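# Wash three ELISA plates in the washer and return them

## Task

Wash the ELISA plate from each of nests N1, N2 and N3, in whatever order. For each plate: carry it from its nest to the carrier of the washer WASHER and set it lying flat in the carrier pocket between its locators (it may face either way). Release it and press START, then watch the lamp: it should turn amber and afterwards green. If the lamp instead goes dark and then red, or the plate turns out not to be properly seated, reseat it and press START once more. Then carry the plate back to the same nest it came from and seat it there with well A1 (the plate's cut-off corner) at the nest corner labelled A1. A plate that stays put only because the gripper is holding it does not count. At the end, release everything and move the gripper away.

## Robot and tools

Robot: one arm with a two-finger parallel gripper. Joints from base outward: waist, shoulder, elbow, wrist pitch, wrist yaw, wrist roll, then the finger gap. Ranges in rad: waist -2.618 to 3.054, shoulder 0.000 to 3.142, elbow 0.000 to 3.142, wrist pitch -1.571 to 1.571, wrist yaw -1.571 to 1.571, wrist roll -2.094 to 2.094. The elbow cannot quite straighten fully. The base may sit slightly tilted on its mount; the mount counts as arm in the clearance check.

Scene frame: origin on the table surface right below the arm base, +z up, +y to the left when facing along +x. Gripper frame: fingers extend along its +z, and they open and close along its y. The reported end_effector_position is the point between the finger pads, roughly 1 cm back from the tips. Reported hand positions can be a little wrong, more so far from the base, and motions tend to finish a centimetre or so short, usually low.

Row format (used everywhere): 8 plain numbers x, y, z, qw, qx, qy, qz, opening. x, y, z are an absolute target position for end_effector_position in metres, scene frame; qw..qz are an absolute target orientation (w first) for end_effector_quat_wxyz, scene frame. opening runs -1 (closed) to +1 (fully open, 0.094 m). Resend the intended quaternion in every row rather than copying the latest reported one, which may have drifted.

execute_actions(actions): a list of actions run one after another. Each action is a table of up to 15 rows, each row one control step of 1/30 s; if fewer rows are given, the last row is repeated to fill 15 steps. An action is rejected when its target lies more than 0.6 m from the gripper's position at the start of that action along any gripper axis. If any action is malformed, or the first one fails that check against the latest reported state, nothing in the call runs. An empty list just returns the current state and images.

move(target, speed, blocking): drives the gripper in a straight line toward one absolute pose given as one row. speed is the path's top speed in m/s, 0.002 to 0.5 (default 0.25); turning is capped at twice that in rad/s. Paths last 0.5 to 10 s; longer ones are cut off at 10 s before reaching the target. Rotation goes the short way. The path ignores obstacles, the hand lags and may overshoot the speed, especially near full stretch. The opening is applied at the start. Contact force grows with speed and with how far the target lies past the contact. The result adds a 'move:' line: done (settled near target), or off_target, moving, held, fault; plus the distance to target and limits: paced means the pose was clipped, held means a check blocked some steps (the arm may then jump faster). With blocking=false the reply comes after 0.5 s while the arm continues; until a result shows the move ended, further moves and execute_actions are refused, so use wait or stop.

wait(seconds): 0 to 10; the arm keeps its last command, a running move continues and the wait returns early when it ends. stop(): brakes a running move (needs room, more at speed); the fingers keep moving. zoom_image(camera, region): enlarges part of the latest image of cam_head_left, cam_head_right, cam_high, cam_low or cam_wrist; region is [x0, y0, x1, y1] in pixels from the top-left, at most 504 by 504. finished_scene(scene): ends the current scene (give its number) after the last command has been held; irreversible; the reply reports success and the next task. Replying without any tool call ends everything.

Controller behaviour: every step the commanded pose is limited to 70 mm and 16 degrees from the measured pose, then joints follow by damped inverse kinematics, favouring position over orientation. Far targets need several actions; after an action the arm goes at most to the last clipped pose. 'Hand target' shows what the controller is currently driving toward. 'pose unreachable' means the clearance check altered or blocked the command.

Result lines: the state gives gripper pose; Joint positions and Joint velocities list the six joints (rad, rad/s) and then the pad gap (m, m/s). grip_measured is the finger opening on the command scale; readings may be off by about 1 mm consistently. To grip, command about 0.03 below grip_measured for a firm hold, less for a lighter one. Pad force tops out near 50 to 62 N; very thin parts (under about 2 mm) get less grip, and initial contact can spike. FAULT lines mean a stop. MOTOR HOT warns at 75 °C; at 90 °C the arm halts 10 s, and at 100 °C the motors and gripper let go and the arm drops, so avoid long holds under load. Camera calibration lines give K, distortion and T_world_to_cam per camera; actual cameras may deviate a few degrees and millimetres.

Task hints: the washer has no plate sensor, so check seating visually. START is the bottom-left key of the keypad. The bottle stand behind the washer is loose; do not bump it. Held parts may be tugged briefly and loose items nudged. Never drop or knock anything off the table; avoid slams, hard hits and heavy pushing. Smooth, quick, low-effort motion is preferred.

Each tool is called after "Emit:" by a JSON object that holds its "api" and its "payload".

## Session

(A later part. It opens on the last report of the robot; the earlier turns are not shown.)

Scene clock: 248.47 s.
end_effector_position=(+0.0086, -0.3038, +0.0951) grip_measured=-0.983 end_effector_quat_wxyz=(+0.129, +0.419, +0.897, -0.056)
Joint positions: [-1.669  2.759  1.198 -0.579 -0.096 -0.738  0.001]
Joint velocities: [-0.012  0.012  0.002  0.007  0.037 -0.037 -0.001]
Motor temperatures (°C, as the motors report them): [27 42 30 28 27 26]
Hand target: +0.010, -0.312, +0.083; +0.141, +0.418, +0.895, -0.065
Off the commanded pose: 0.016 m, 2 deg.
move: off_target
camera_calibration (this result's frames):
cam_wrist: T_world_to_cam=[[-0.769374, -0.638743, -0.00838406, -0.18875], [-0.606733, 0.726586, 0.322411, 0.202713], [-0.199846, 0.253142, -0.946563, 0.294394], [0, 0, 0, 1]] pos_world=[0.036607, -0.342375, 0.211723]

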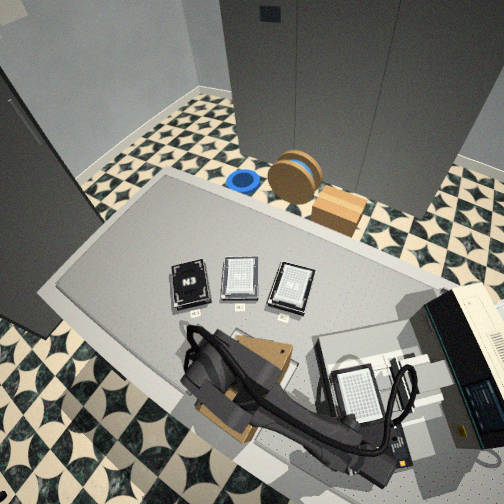

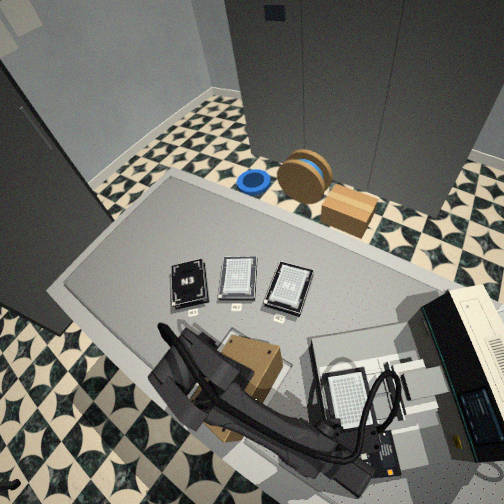

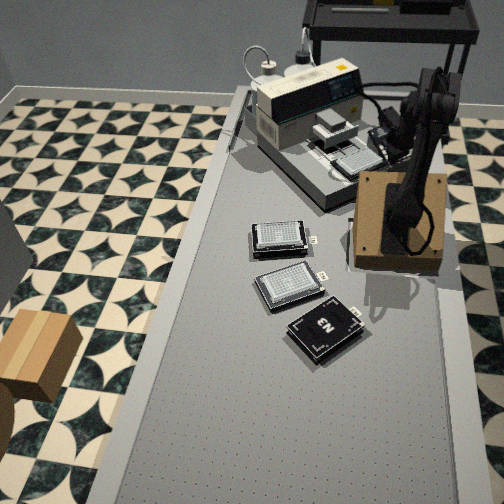

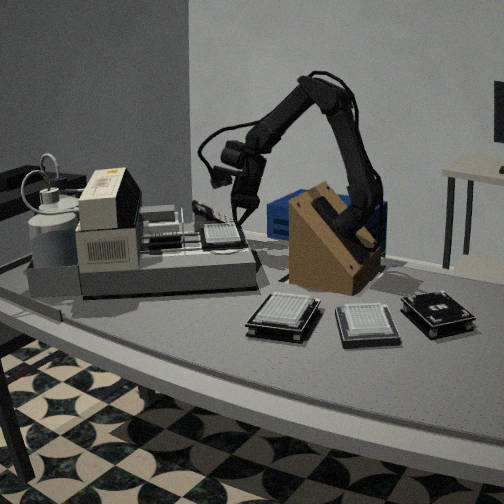

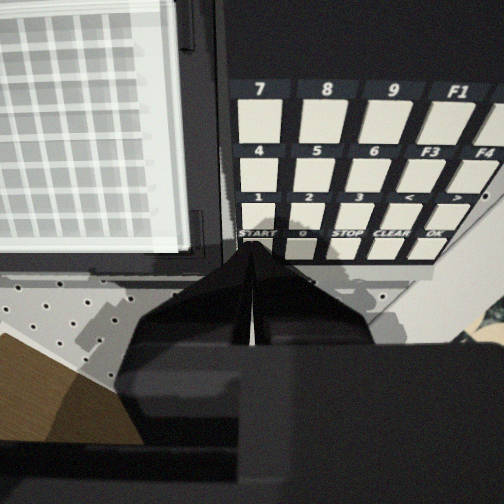

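Amber.

Emit:
{"api": "move", "payload": {"target": [0.005,-0.30,0.165,0.141,0.418,0.895,-0.066,-1], "speed": 0.06}}

Emit:
{"api": "move", "payload": {"target": [0.103,-0.299,0.17,0,0.941,0.339,0,1], "speed": 0.2}}

Emit:
{"api": "wait", "payload": {"seconds": 10}}

Emit:
{"api": "wait", "payload": {"seconds": 8}}

Scene clock: 255.07 s.
end_effector_position=(+0.0036, -0.2935, +0.1458) grip_measured=-0.983 end_effector_quat_wxyz=(+0.126, +0.420, +0.898, -0.049)
Joint positions: [-1.669  2.649  1.272 -0.777 -0.095 -0.739  0.001]
Joint velocities: [ 0.007 -0.017  0.007 -0.095 -0.037 -0.007  0.   ]
Motor temperatures (°C, as the motors report them): [27 41 30 29 27 26]
Hand target: +0.005, -0.301, +0.165; +0.141, +0.418, +0.895, -0.066
Off the commanded pose: 0.020 m, 3 deg.
move: off_target
camera_calibration (this result's frames):
cam_wrist: T_world_to_cam=[[-0.768379, -0.639773, -0.0168873, -0.184624], [-0.60767, 0.721035, 0.332933, 0.172767], [-0.200825, 0.266081, -0.942799, 0.342075], [0, 0, 0, 1]] pos_world=[0.0318218, -0.333708, 0.261871]

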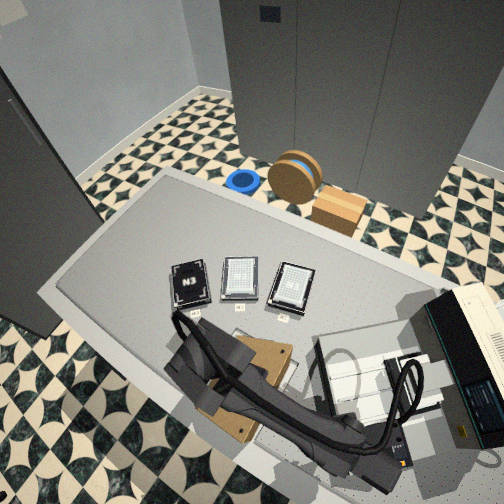

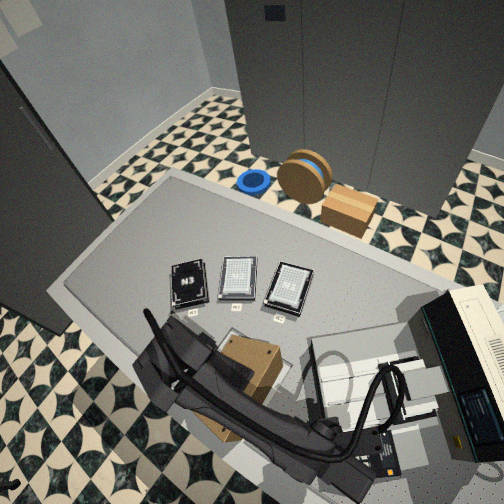

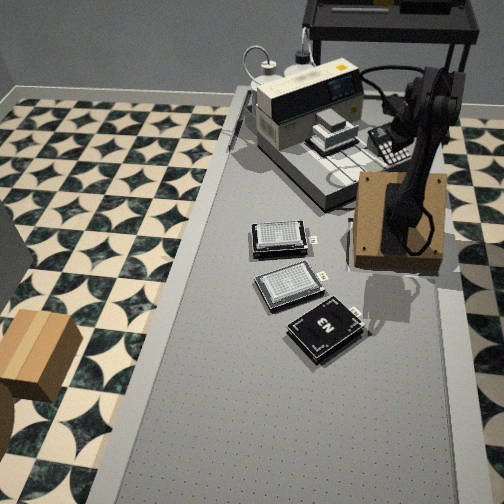

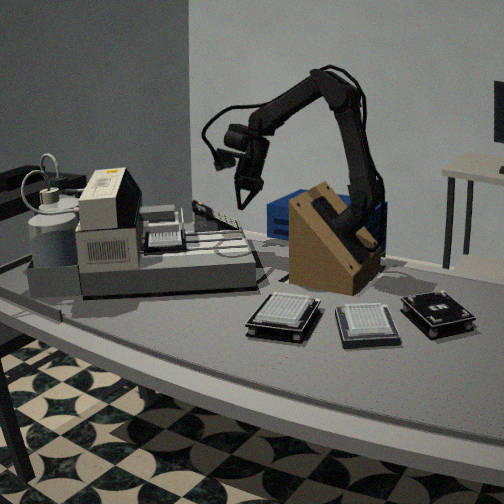

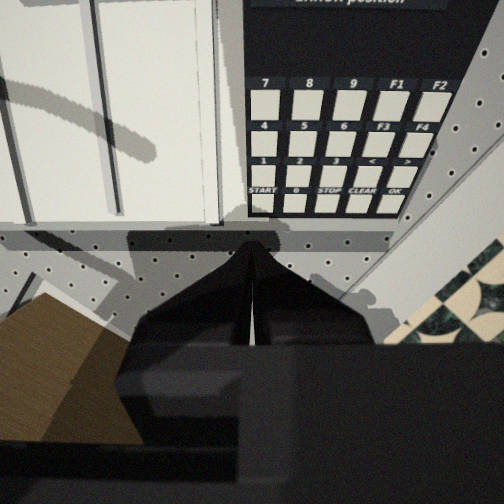

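Scene clock: 259.60 s.
end_effector_position=(+0.0970, -0.2960, +0.1636) grip_measured=+1.000 end_effector_quat_wxyz=(-0.003, +0.942, +0.337, -0.000)
Joint positions: [-1.315  2.854  1.684 -1.173 -0.145  1.095  0.094]
Joint velocities: [-0.012  0.002  0.017 -0.037 -0.095 -0.007  0.   ]
Motor temperatures (°C, as the motors report them): [27 41 31 28 27 26]
Hand target: +0.100, -0.299, +0.169; -0.000, +0.942, +0.336, -0.004
Off the commanded pose: 0.009 m, 0 deg.
move: done
camera_calibration (this result's frames):
cam_wrist: T_world_to_cam=[[-0.630865, 0.775855, 0.00761156, 0.28748], [0.637751, 0.512933, 0.574608, 0.00341899], [0.441908, 0.367354, -0.818394, 0.325571], [0, 0, 0, 1]] pos_world=[0.0353082, -0.344397, 0.262293]

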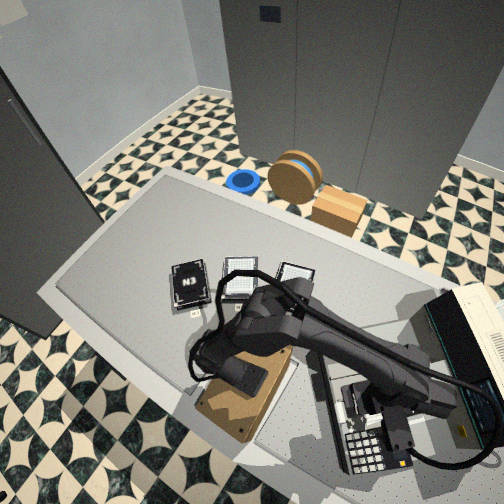

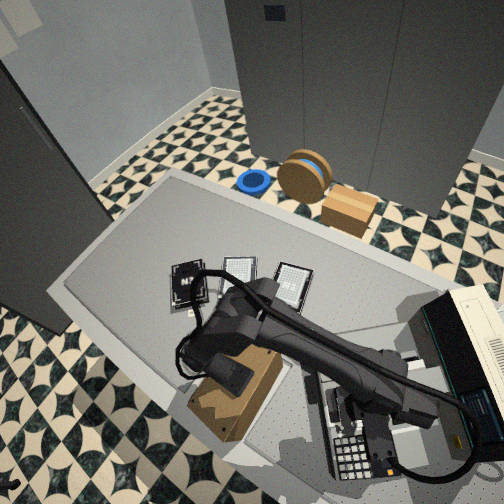

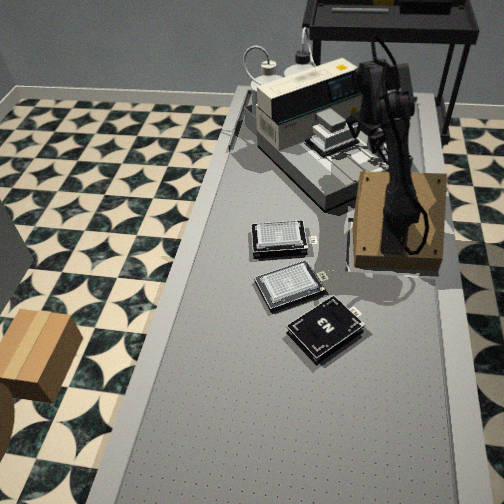

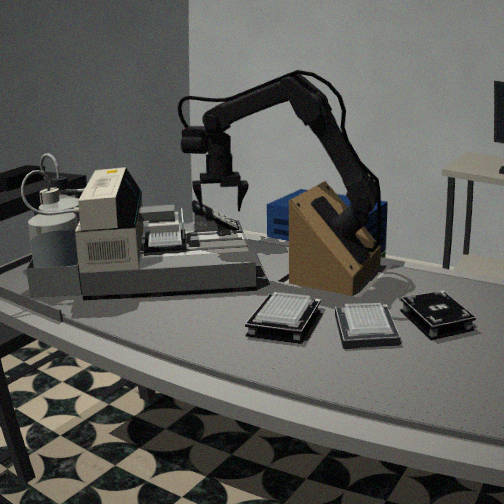

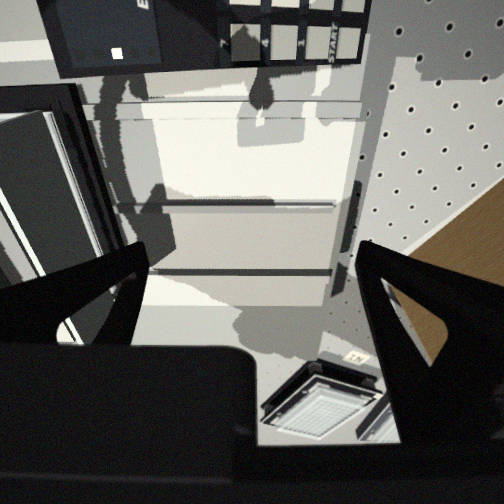

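Scene clock: 269.60 s.
end_effector_position=(+0.0970, -0.2958, +0.1637) grip_measured=+1.000 end_effector_quat_wxyz=(-0.004, +0.942, +0.335, +0.000)
Joint positions: [-1.315  2.854  1.685 -1.174 -0.146  1.098  0.094]
Joint velocities: [-0.022  0.022  0.007  0.022  0.007 -0.022  0.   ]
Motor temperatures (°C, as the motors report them): [27 42 32 28 27 26]
Hand target: +0.100, -0.299, +0.169; -0.000, +0.942, +0.335, -0.004
Off the commanded pose: 0.009 m, 1 deg.
wait: 10.00 s; at rest by 0.17 s
camera_calibration (this result's frames):
cam_wrist: T_world_to_cam=[[-0.629001, 0.777362, 0.00811669, 0.287545], [0.638867, 0.510932, 0.57515, 0.00245194], [0.442953, 0.366956, -0.818007, 0.325279], [0, 0, 0, 1]] pos_world=[0.0352163, -0.344143, 0.262337]

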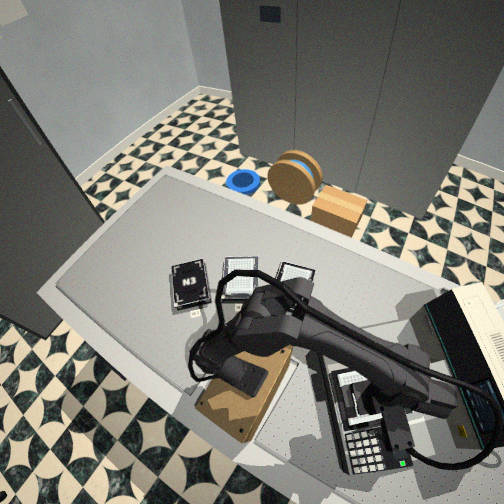

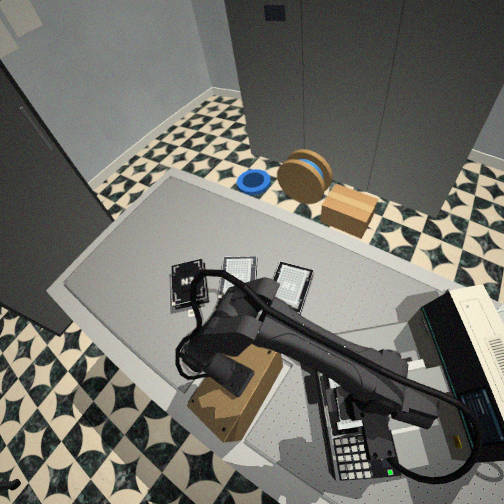

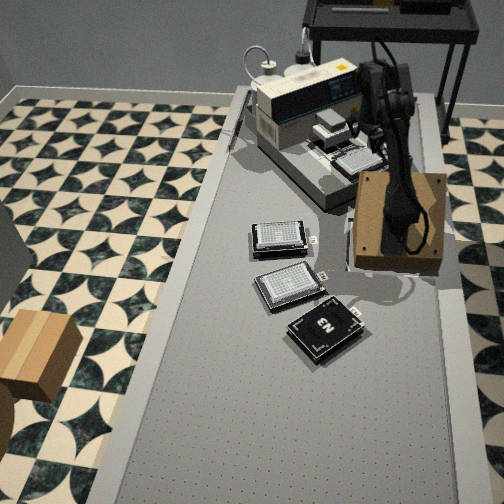

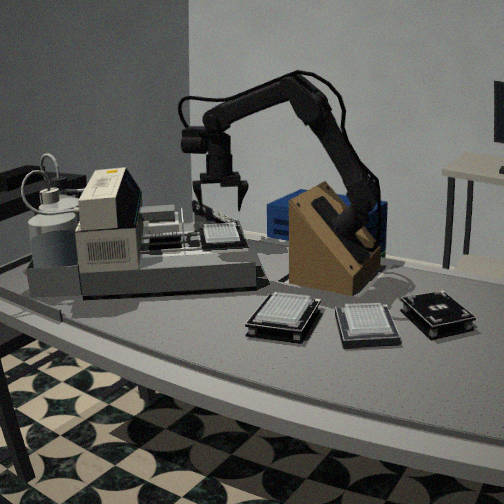

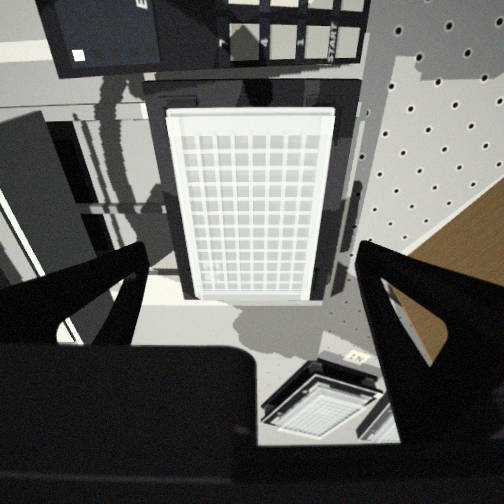

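Scene clock: 277.60 s.
end_effector_position=(+0.0970, -0.2958, +0.1637) grip_measured=+1.000 end_effector_quat_wxyz=(-0.004, +0.942, +0.335, +0.000)
Joint positions: [-1.315  2.854  1.685 -1.174 -0.146  1.098  0.094]
Joint velocities: [ 0.002  0.002 -0.007 -0.066  0.066 -0.037  0.   ]
Motor temperatures (°C, as the motors report them): [27 42 32 28 27 26]
Hand target: +0.100, -0.299, +0.169; -0.000, +0.942, +0.335, -0.004
Off the commanded pose: 0.009 m, 1 deg.
wait: 8.00 s; at rest by 0.17 s
camera_calibration (this result's frames):
cam_wrist: T_world_to_cam=[[-0.629001, 0.777362, 0.00811669, 0.287545], [0.638867, 0.510932, 0.57515, 0.00245194], [0.442953, 0.366956, -0.818007, 0.325279], [0, 0, 0, 1]] pos_world=[0.0352163, -0.344143, 0.262337]

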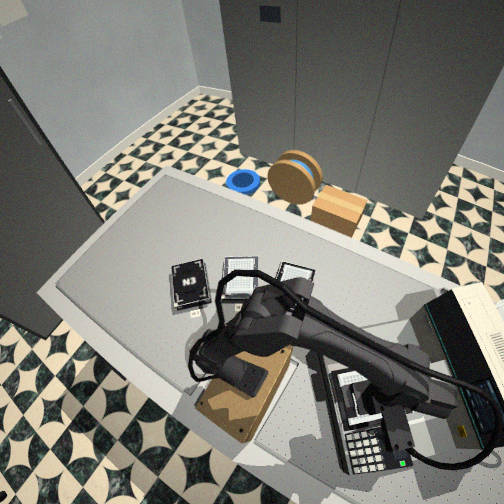

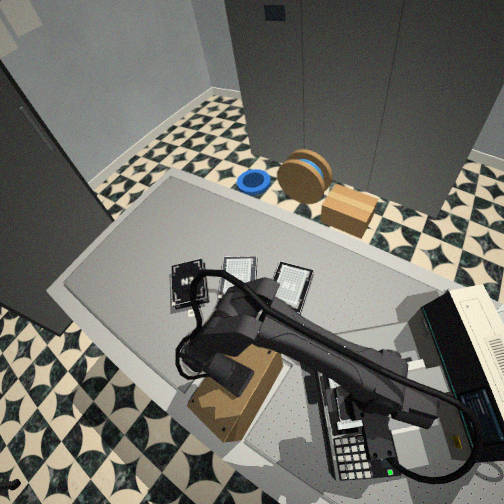

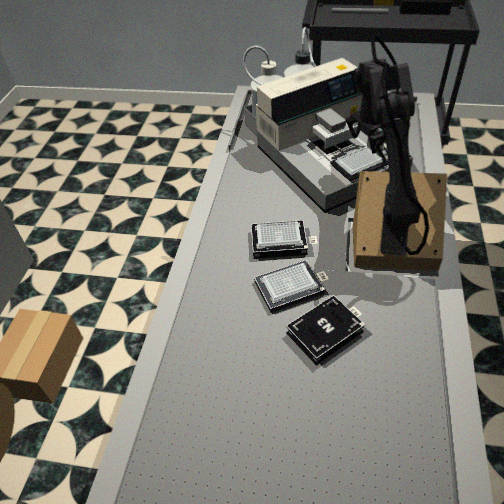

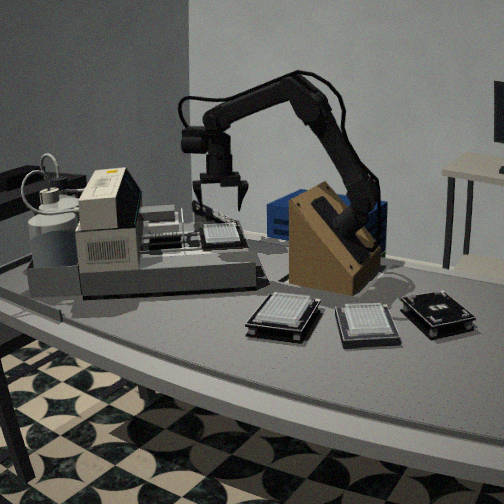

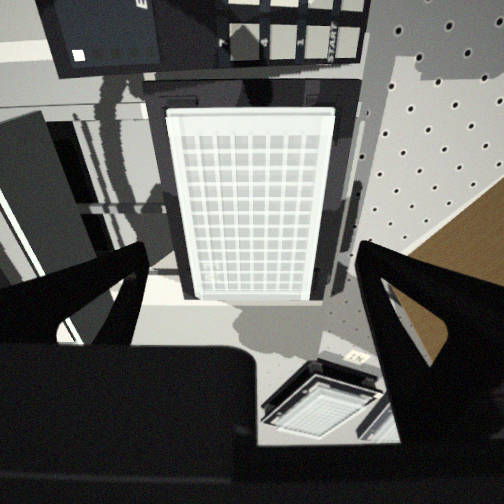

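Emit:
{"api": "move", "payload": {"target": [0.103,-0.296,0.102,0,0.941,0.339,0,1], "speed": 0.035}}

Scene clock: 282.27 s.
end_effector_position=(+0.1003, -0.2923, +0.1044) grip_measured=+1.000 end_effector_quat_wxyz=(-0.006, +0.941, +0.338, +0.004)
Joint positions: [-1.281  2.909  1.531 -0.967 -0.177  1.116  0.094]
Joint velocities: [ 0.002 -0.022  0.002  0.007  0.007 -0.007  0.   ]
Motor temperatures (°C, as the motors report them): [27 42 32 28 27 26]
Hand target: +0.102, -0.295, +0.102; -0.000, +0.941, +0.339, -0.000
Off the commanded pose: 0.005 m, 1 deg.
move: done
camera_calibration (this result's frames):
cam_wrist: T_world_to_cam=[[-0.633259, 0.773883, 0.00939633, 0.286632], [0.632657, 0.510626, 0.582242, 0.0324596], [0.445789, 0.374654, -0.812961, 0.275466], [0, 0, 0, 1]] pos_world=[0.0381769, -0.341599, 0.202351]

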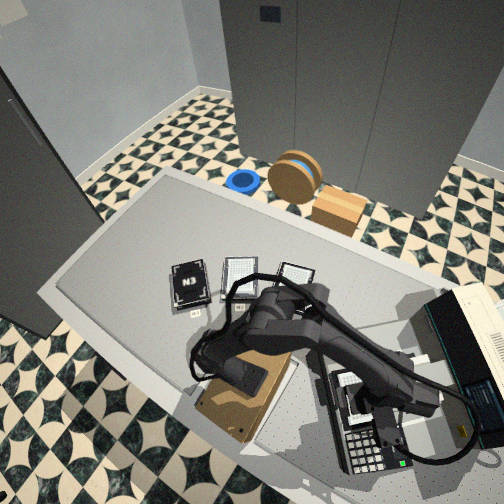

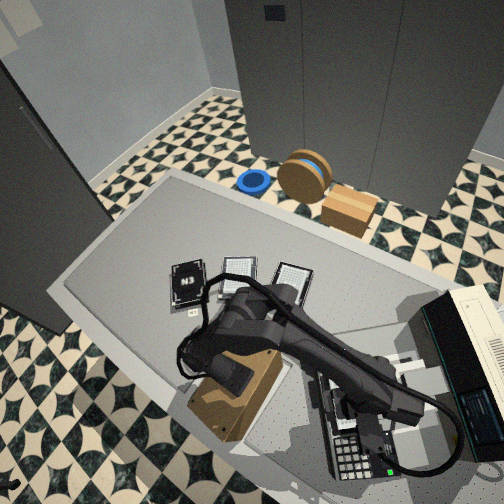

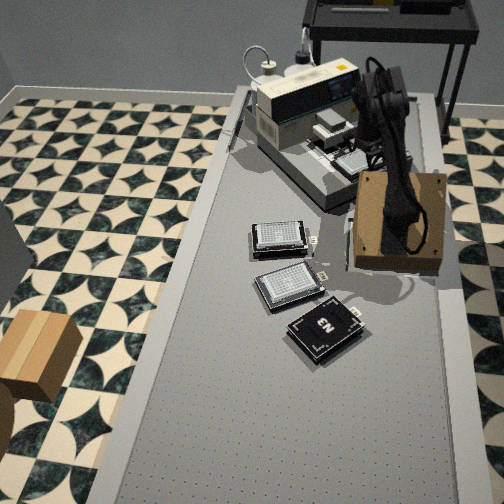

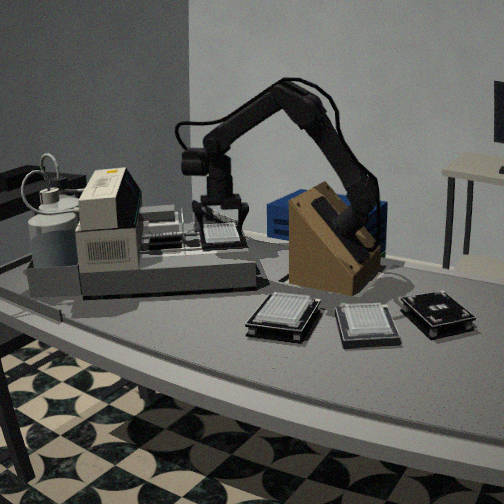

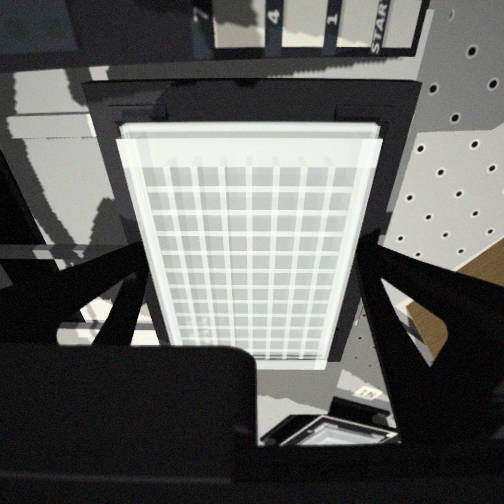

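This approach is a good recipe. Grip and return.

Emit:
{"api": "execute_actions", "payload": {"actions": [[[0.102,-0.295,0.102,0,0.941,0.339,0,0.85]],[[0.102,-0.295,0.102,0,0.941,0.339,0,0.745]]]}}

Emit:
{"api": "move", "payload": {"target": [0.102,-0.298,0.175,0,0.941,0.339,0,0.745], "speed": 0.05}}

Emit:
{"api": "move", "payload": {"target": [0.33,-0.05,0.175,0,0.423,0.906,0,0.745], "speed": 0.2}}

Emit:
{"api": "move", "payload": {"target": [0.177,0.33,0.13,0,-0.382,0.924,0,0.745], "speed": 0.2}}

Emit:
{"api": "move", "payload": {"target": [0.178,0.331,0.066,0,-0.382,0.924,0,0.745], "speed": 0.04}}

Scene clock: 288.90 s.
end_effector_position=(+0.1006, -0.2928, +0.1044) grip_measured=+0.767 end_effector_quat_wxyz=(-0.005, +0.941, +0.338, +0.004)
Joint positions: [-1.281  2.909  1.531 -0.965 -0.178  1.116  0.083]
Joint velocities: [ 0.017  0.007  0.012 -0.007 -0.051  0.037  0.   ]
Motor temperatures (°C, as the motors report them): [27 42 31 28 27 26]
Hand target: +0.102, -0.295, +0.102; -0.000, +0.941, +0.339, -0.000
Off the commanded pose: 0.004 m, 1 deg.
camera_calibration (this result's frames):
cam_wrist: T_world_to_cam=[[-0.633267, 0.773903, 0.00686978, 0.287498], [0.631707, 0.511743, 0.582293, 0.0329267], [0.447123, 0.373087, -0.81295, 0.274908], [0, 0, 0, 1]] pos_world=[0.0383455, -0.34191, 0.202338]

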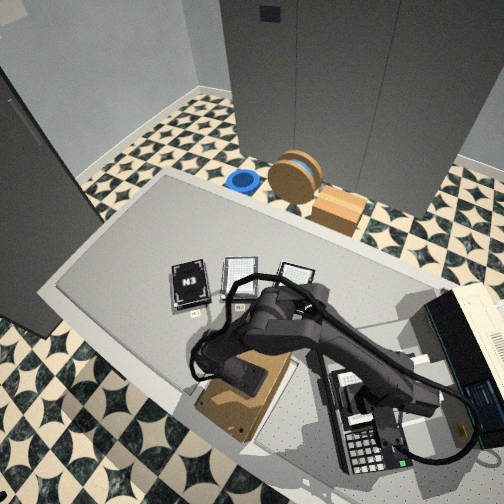

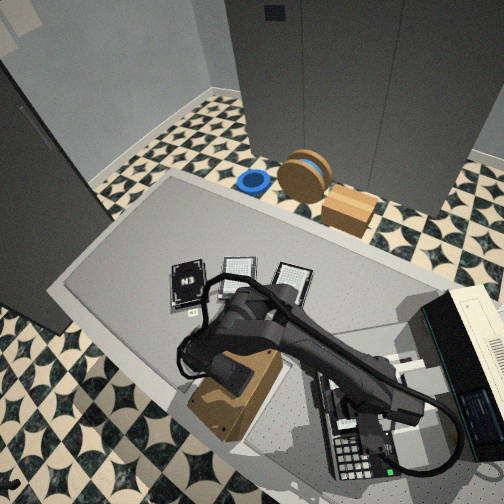

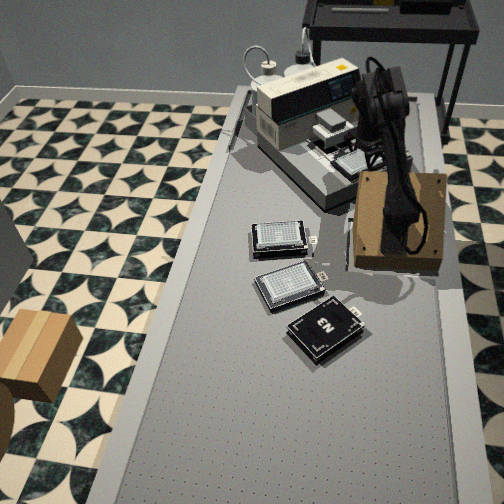

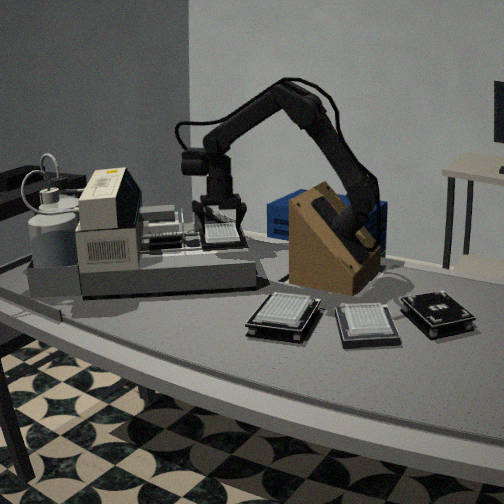

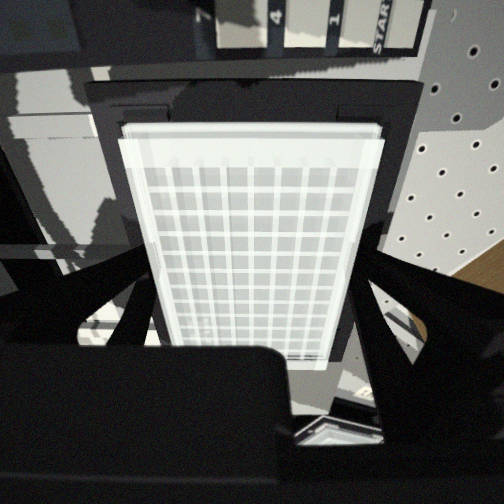

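Scene clock: 290.80 s.
end_effector_position=(+0.1049, -0.2929, +0.1538) grip_measured=+0.767 end_effector_quat_wxyz=(-0.021, +0.941, +0.337, +0.006)
Joint positions: [-1.292  2.891  1.706 -1.192 -0.169  1.104  0.083]
Joint velocities: [-0.012  0.017  0.007 -0.007 -0.066  0.022 -0.001]
Motor temperatures (°C, as the motors report them): [27 43 32 28 27 26]
Hand target: +0.103, -0.299, +0.174; +0.000, +0.941, +0.339, +0.000
Off the commanded pose: 0.022 m, 3 deg.
move: off_target
camera_calibration (this result's frames):
cam_wrist: T_world_to_cam=[[-0.631609, 0.774414, 0.0367907, 0.285321], [0.637269, 0.491557, 0.593515, -0.0066798], [0.441542, 0.398315, -0.803982, 0.319756], [0, 0, 0, 1]] pos_world=[0.0432826, -0.345037, 0.250545]

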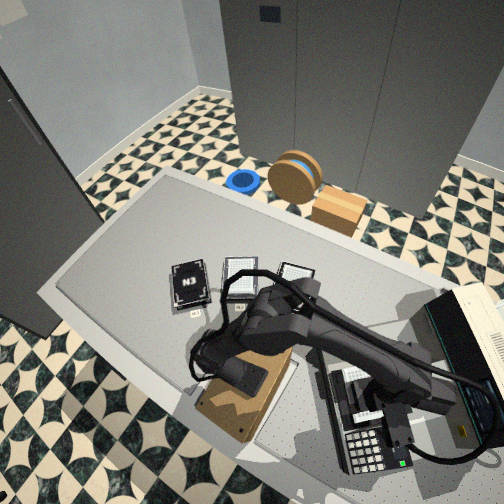

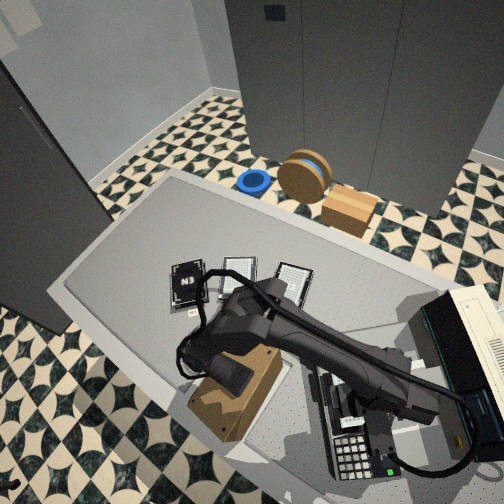

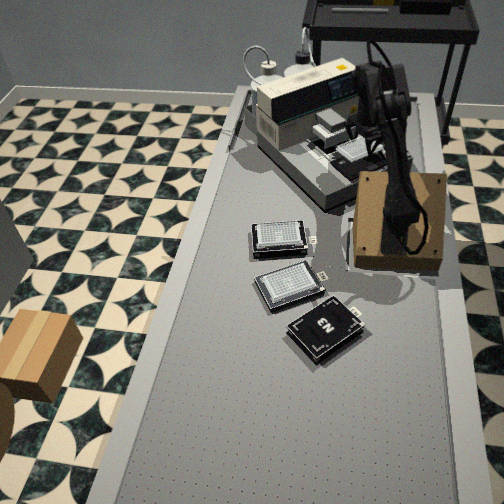

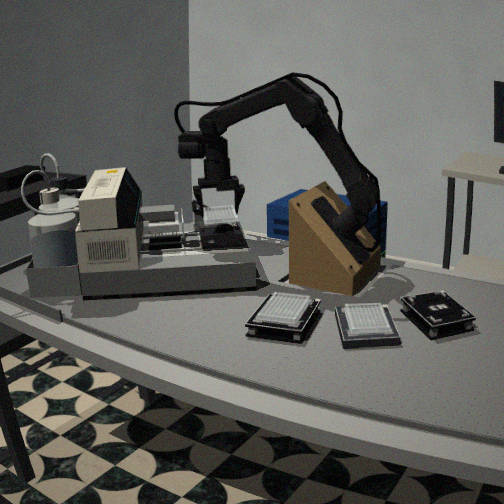

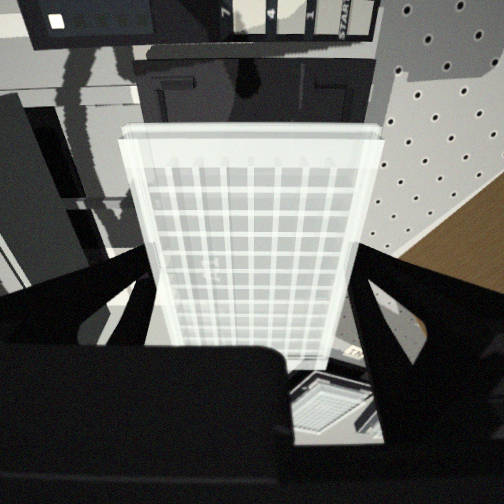

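Scene clock: 295.13 s.
end_effector_position=(+0.3172, -0.0576, +0.1591) grip_measured=+0.767 end_effector_quat_wxyz=(-0.021, +0.439, +0.898, -0.010)
Joint positions: [-0.519  2.374  1.517 -1.244 -0.605  0.218  0.083]
Joint velocities: [-0.007 -0.022 -0.012 -0.007 -0.066  0.007 -0.001]
Motor temperatures (°C, as the motors report them): [27 43 31 28 27 26]
Hand target: +0.325, -0.054, +0.174; -0.002, +0.429, +0.903, -0.010
Off the commanded pose: 0.022 m, 3 deg.
move: off_target
camera_calibration (this result's frames):
cam_wrist: T_world_to_cam=[[-0.791003, -0.610635, 0.037938, 0.207558], [-0.472199, 0.648752, 0.596782, 0.0996567], [-0.389029, 0.454142, -0.801506, 0.402805], [0, 0, 0, 1]] pos_world=[0.367939, -0.120841, 0.255503]

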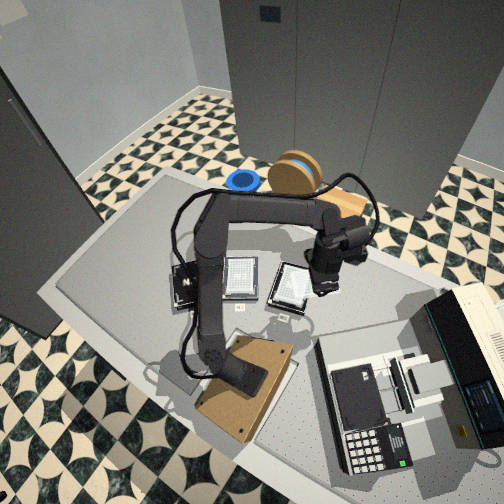

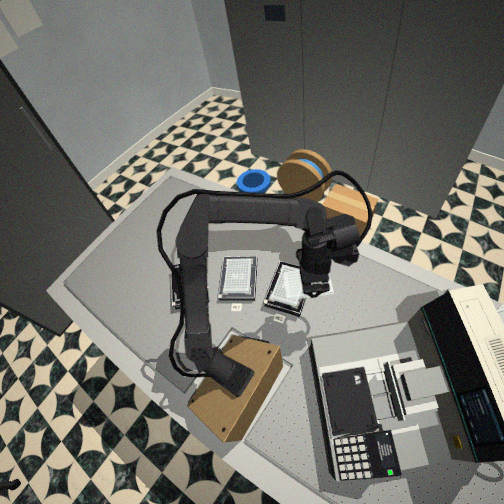

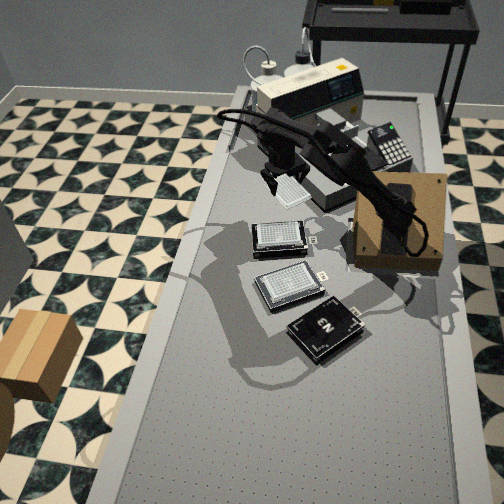

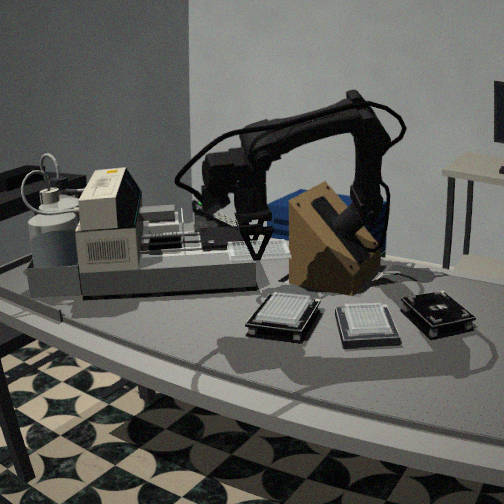

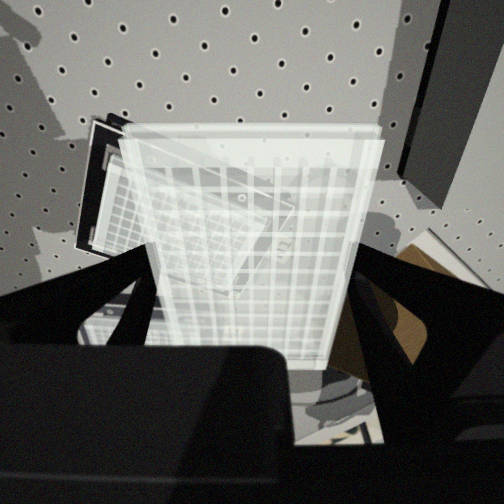

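Scene clock: 299.80 s.
end_effector_position=(+0.1726, +0.3120, +0.1221) grip_measured=+0.767 end_effector_quat_wxyz=(-0.033, -0.363, +0.931, -0.018)
Joint positions: [ 0.505  1.313  1.207 -1.148 -0.663 -0.135  0.083]
Joint velocities: [-0.027 -0.012  0.007 -0.081 -0.007  0.007  0.   ]
Motor temperatures (°C, as the motors report them): [27 42 31 28 27 26]
Hand target: +0.178, +0.324, +0.132; -0.004, -0.382, +0.924, -0.014
Off the commanded pose: 0.020 m, 5 deg.
move: off_target
camera_calibration (this result's frames):
cam_wrist: T_world_to_cam=[[0.674863, -0.737872, 0.0102837, 0.110395], [-0.575752, -0.517768, 0.632793, 0.191157], [-0.461595, -0.432969, -0.774253, 0.435069], [0, 0, 0, 1]] pos_world=[0.236384, 0.368804, 0.214755]

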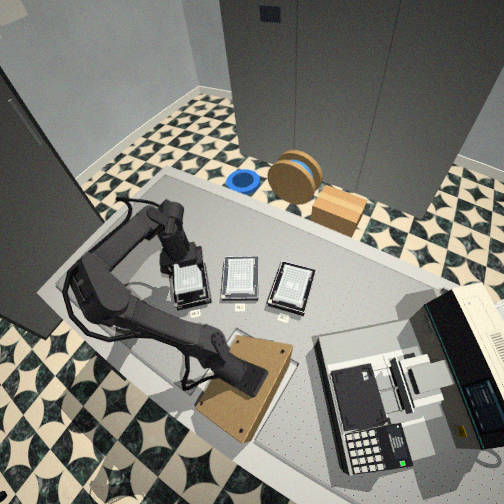

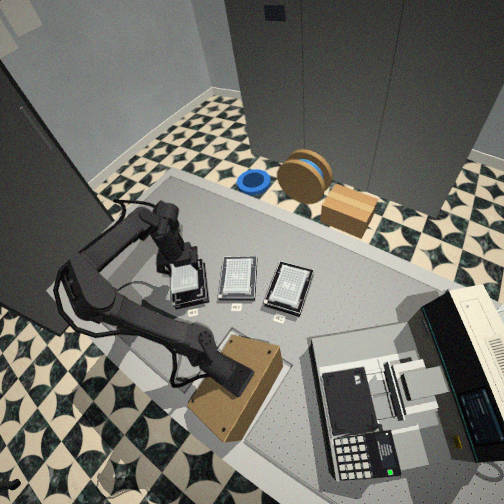

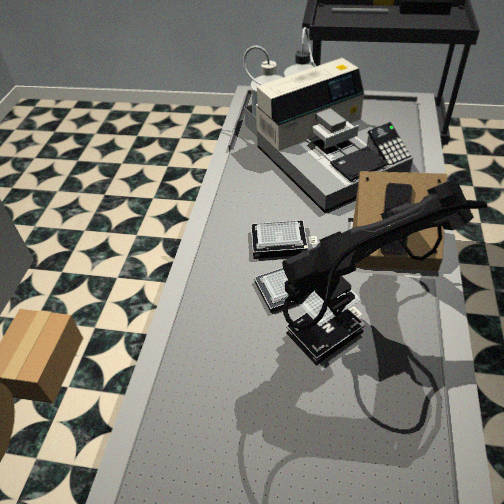

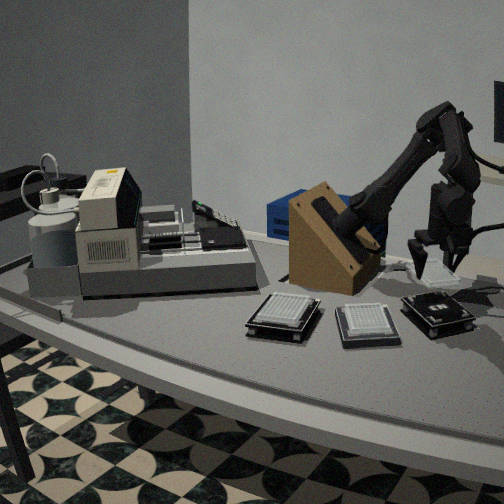

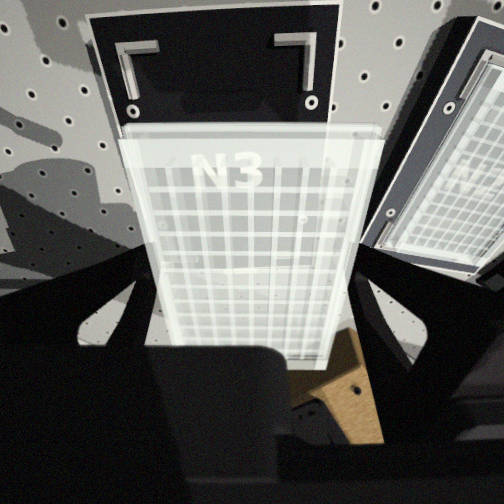

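Scene clock: 301.77 s.
end_effector_position=(+0.1732, +0.3300, +0.0681) grip_measured=+0.767 end_effector_quat_wxyz=(-0.006, -0.383, +0.924, -0.001)
Joint positions: [ 0.68   1.326  1.069 -0.8   -0.604  0.068  0.083]
Joint velocities: [-0.007 -0.002 -0.007 -0.081 -0.007 -0.037  0.001]
Motor temperatures (°C, as the motors report them): [27 42 31 28 27 26]
Hand target: +0.177, +0.330, +0.065; +0.000, -0.383, +0.924, -0.002
Off the commanded pose: 0.005 m, 1 deg.
move: done
camera_calibration (this result's frames):
cam_wrist: T_world_to_cam=[[0.704512, -0.70969, -0.00155716, 0.110131], [-0.576241, -0.573315, 0.582457, 0.256817], [-0.414257, -0.409451, -0.81286, 0.387977], [0, 0, 0, 1]] pos_world=[0.231122, 0.384253, 0.165958]

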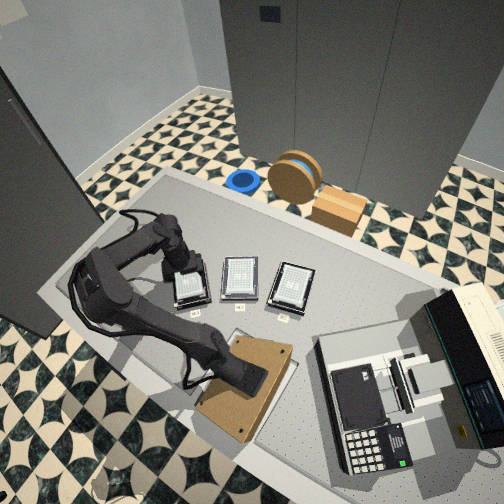

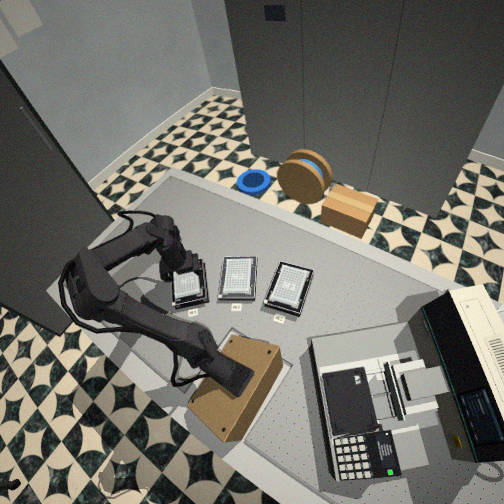

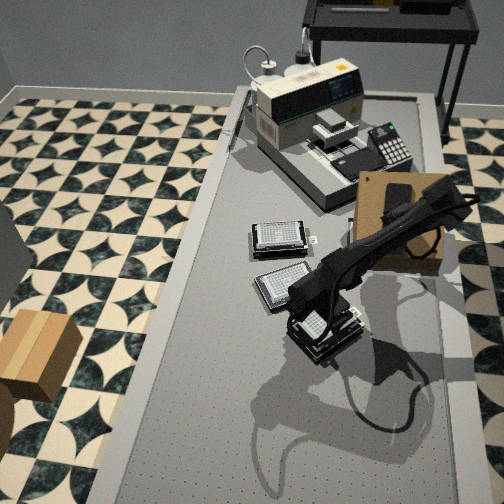

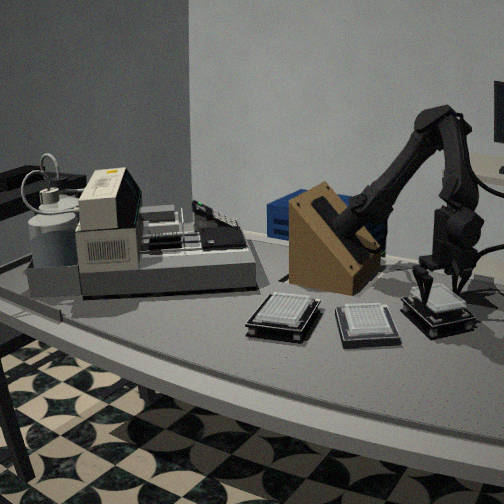

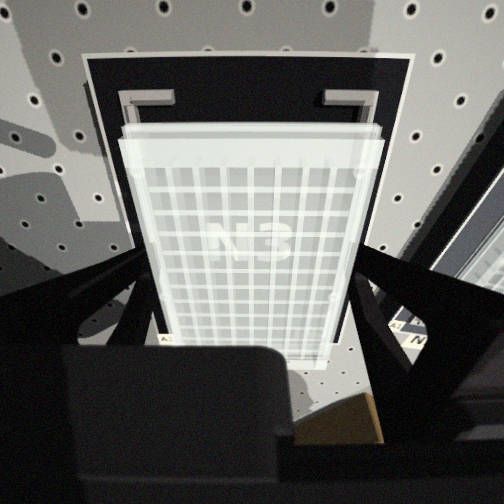

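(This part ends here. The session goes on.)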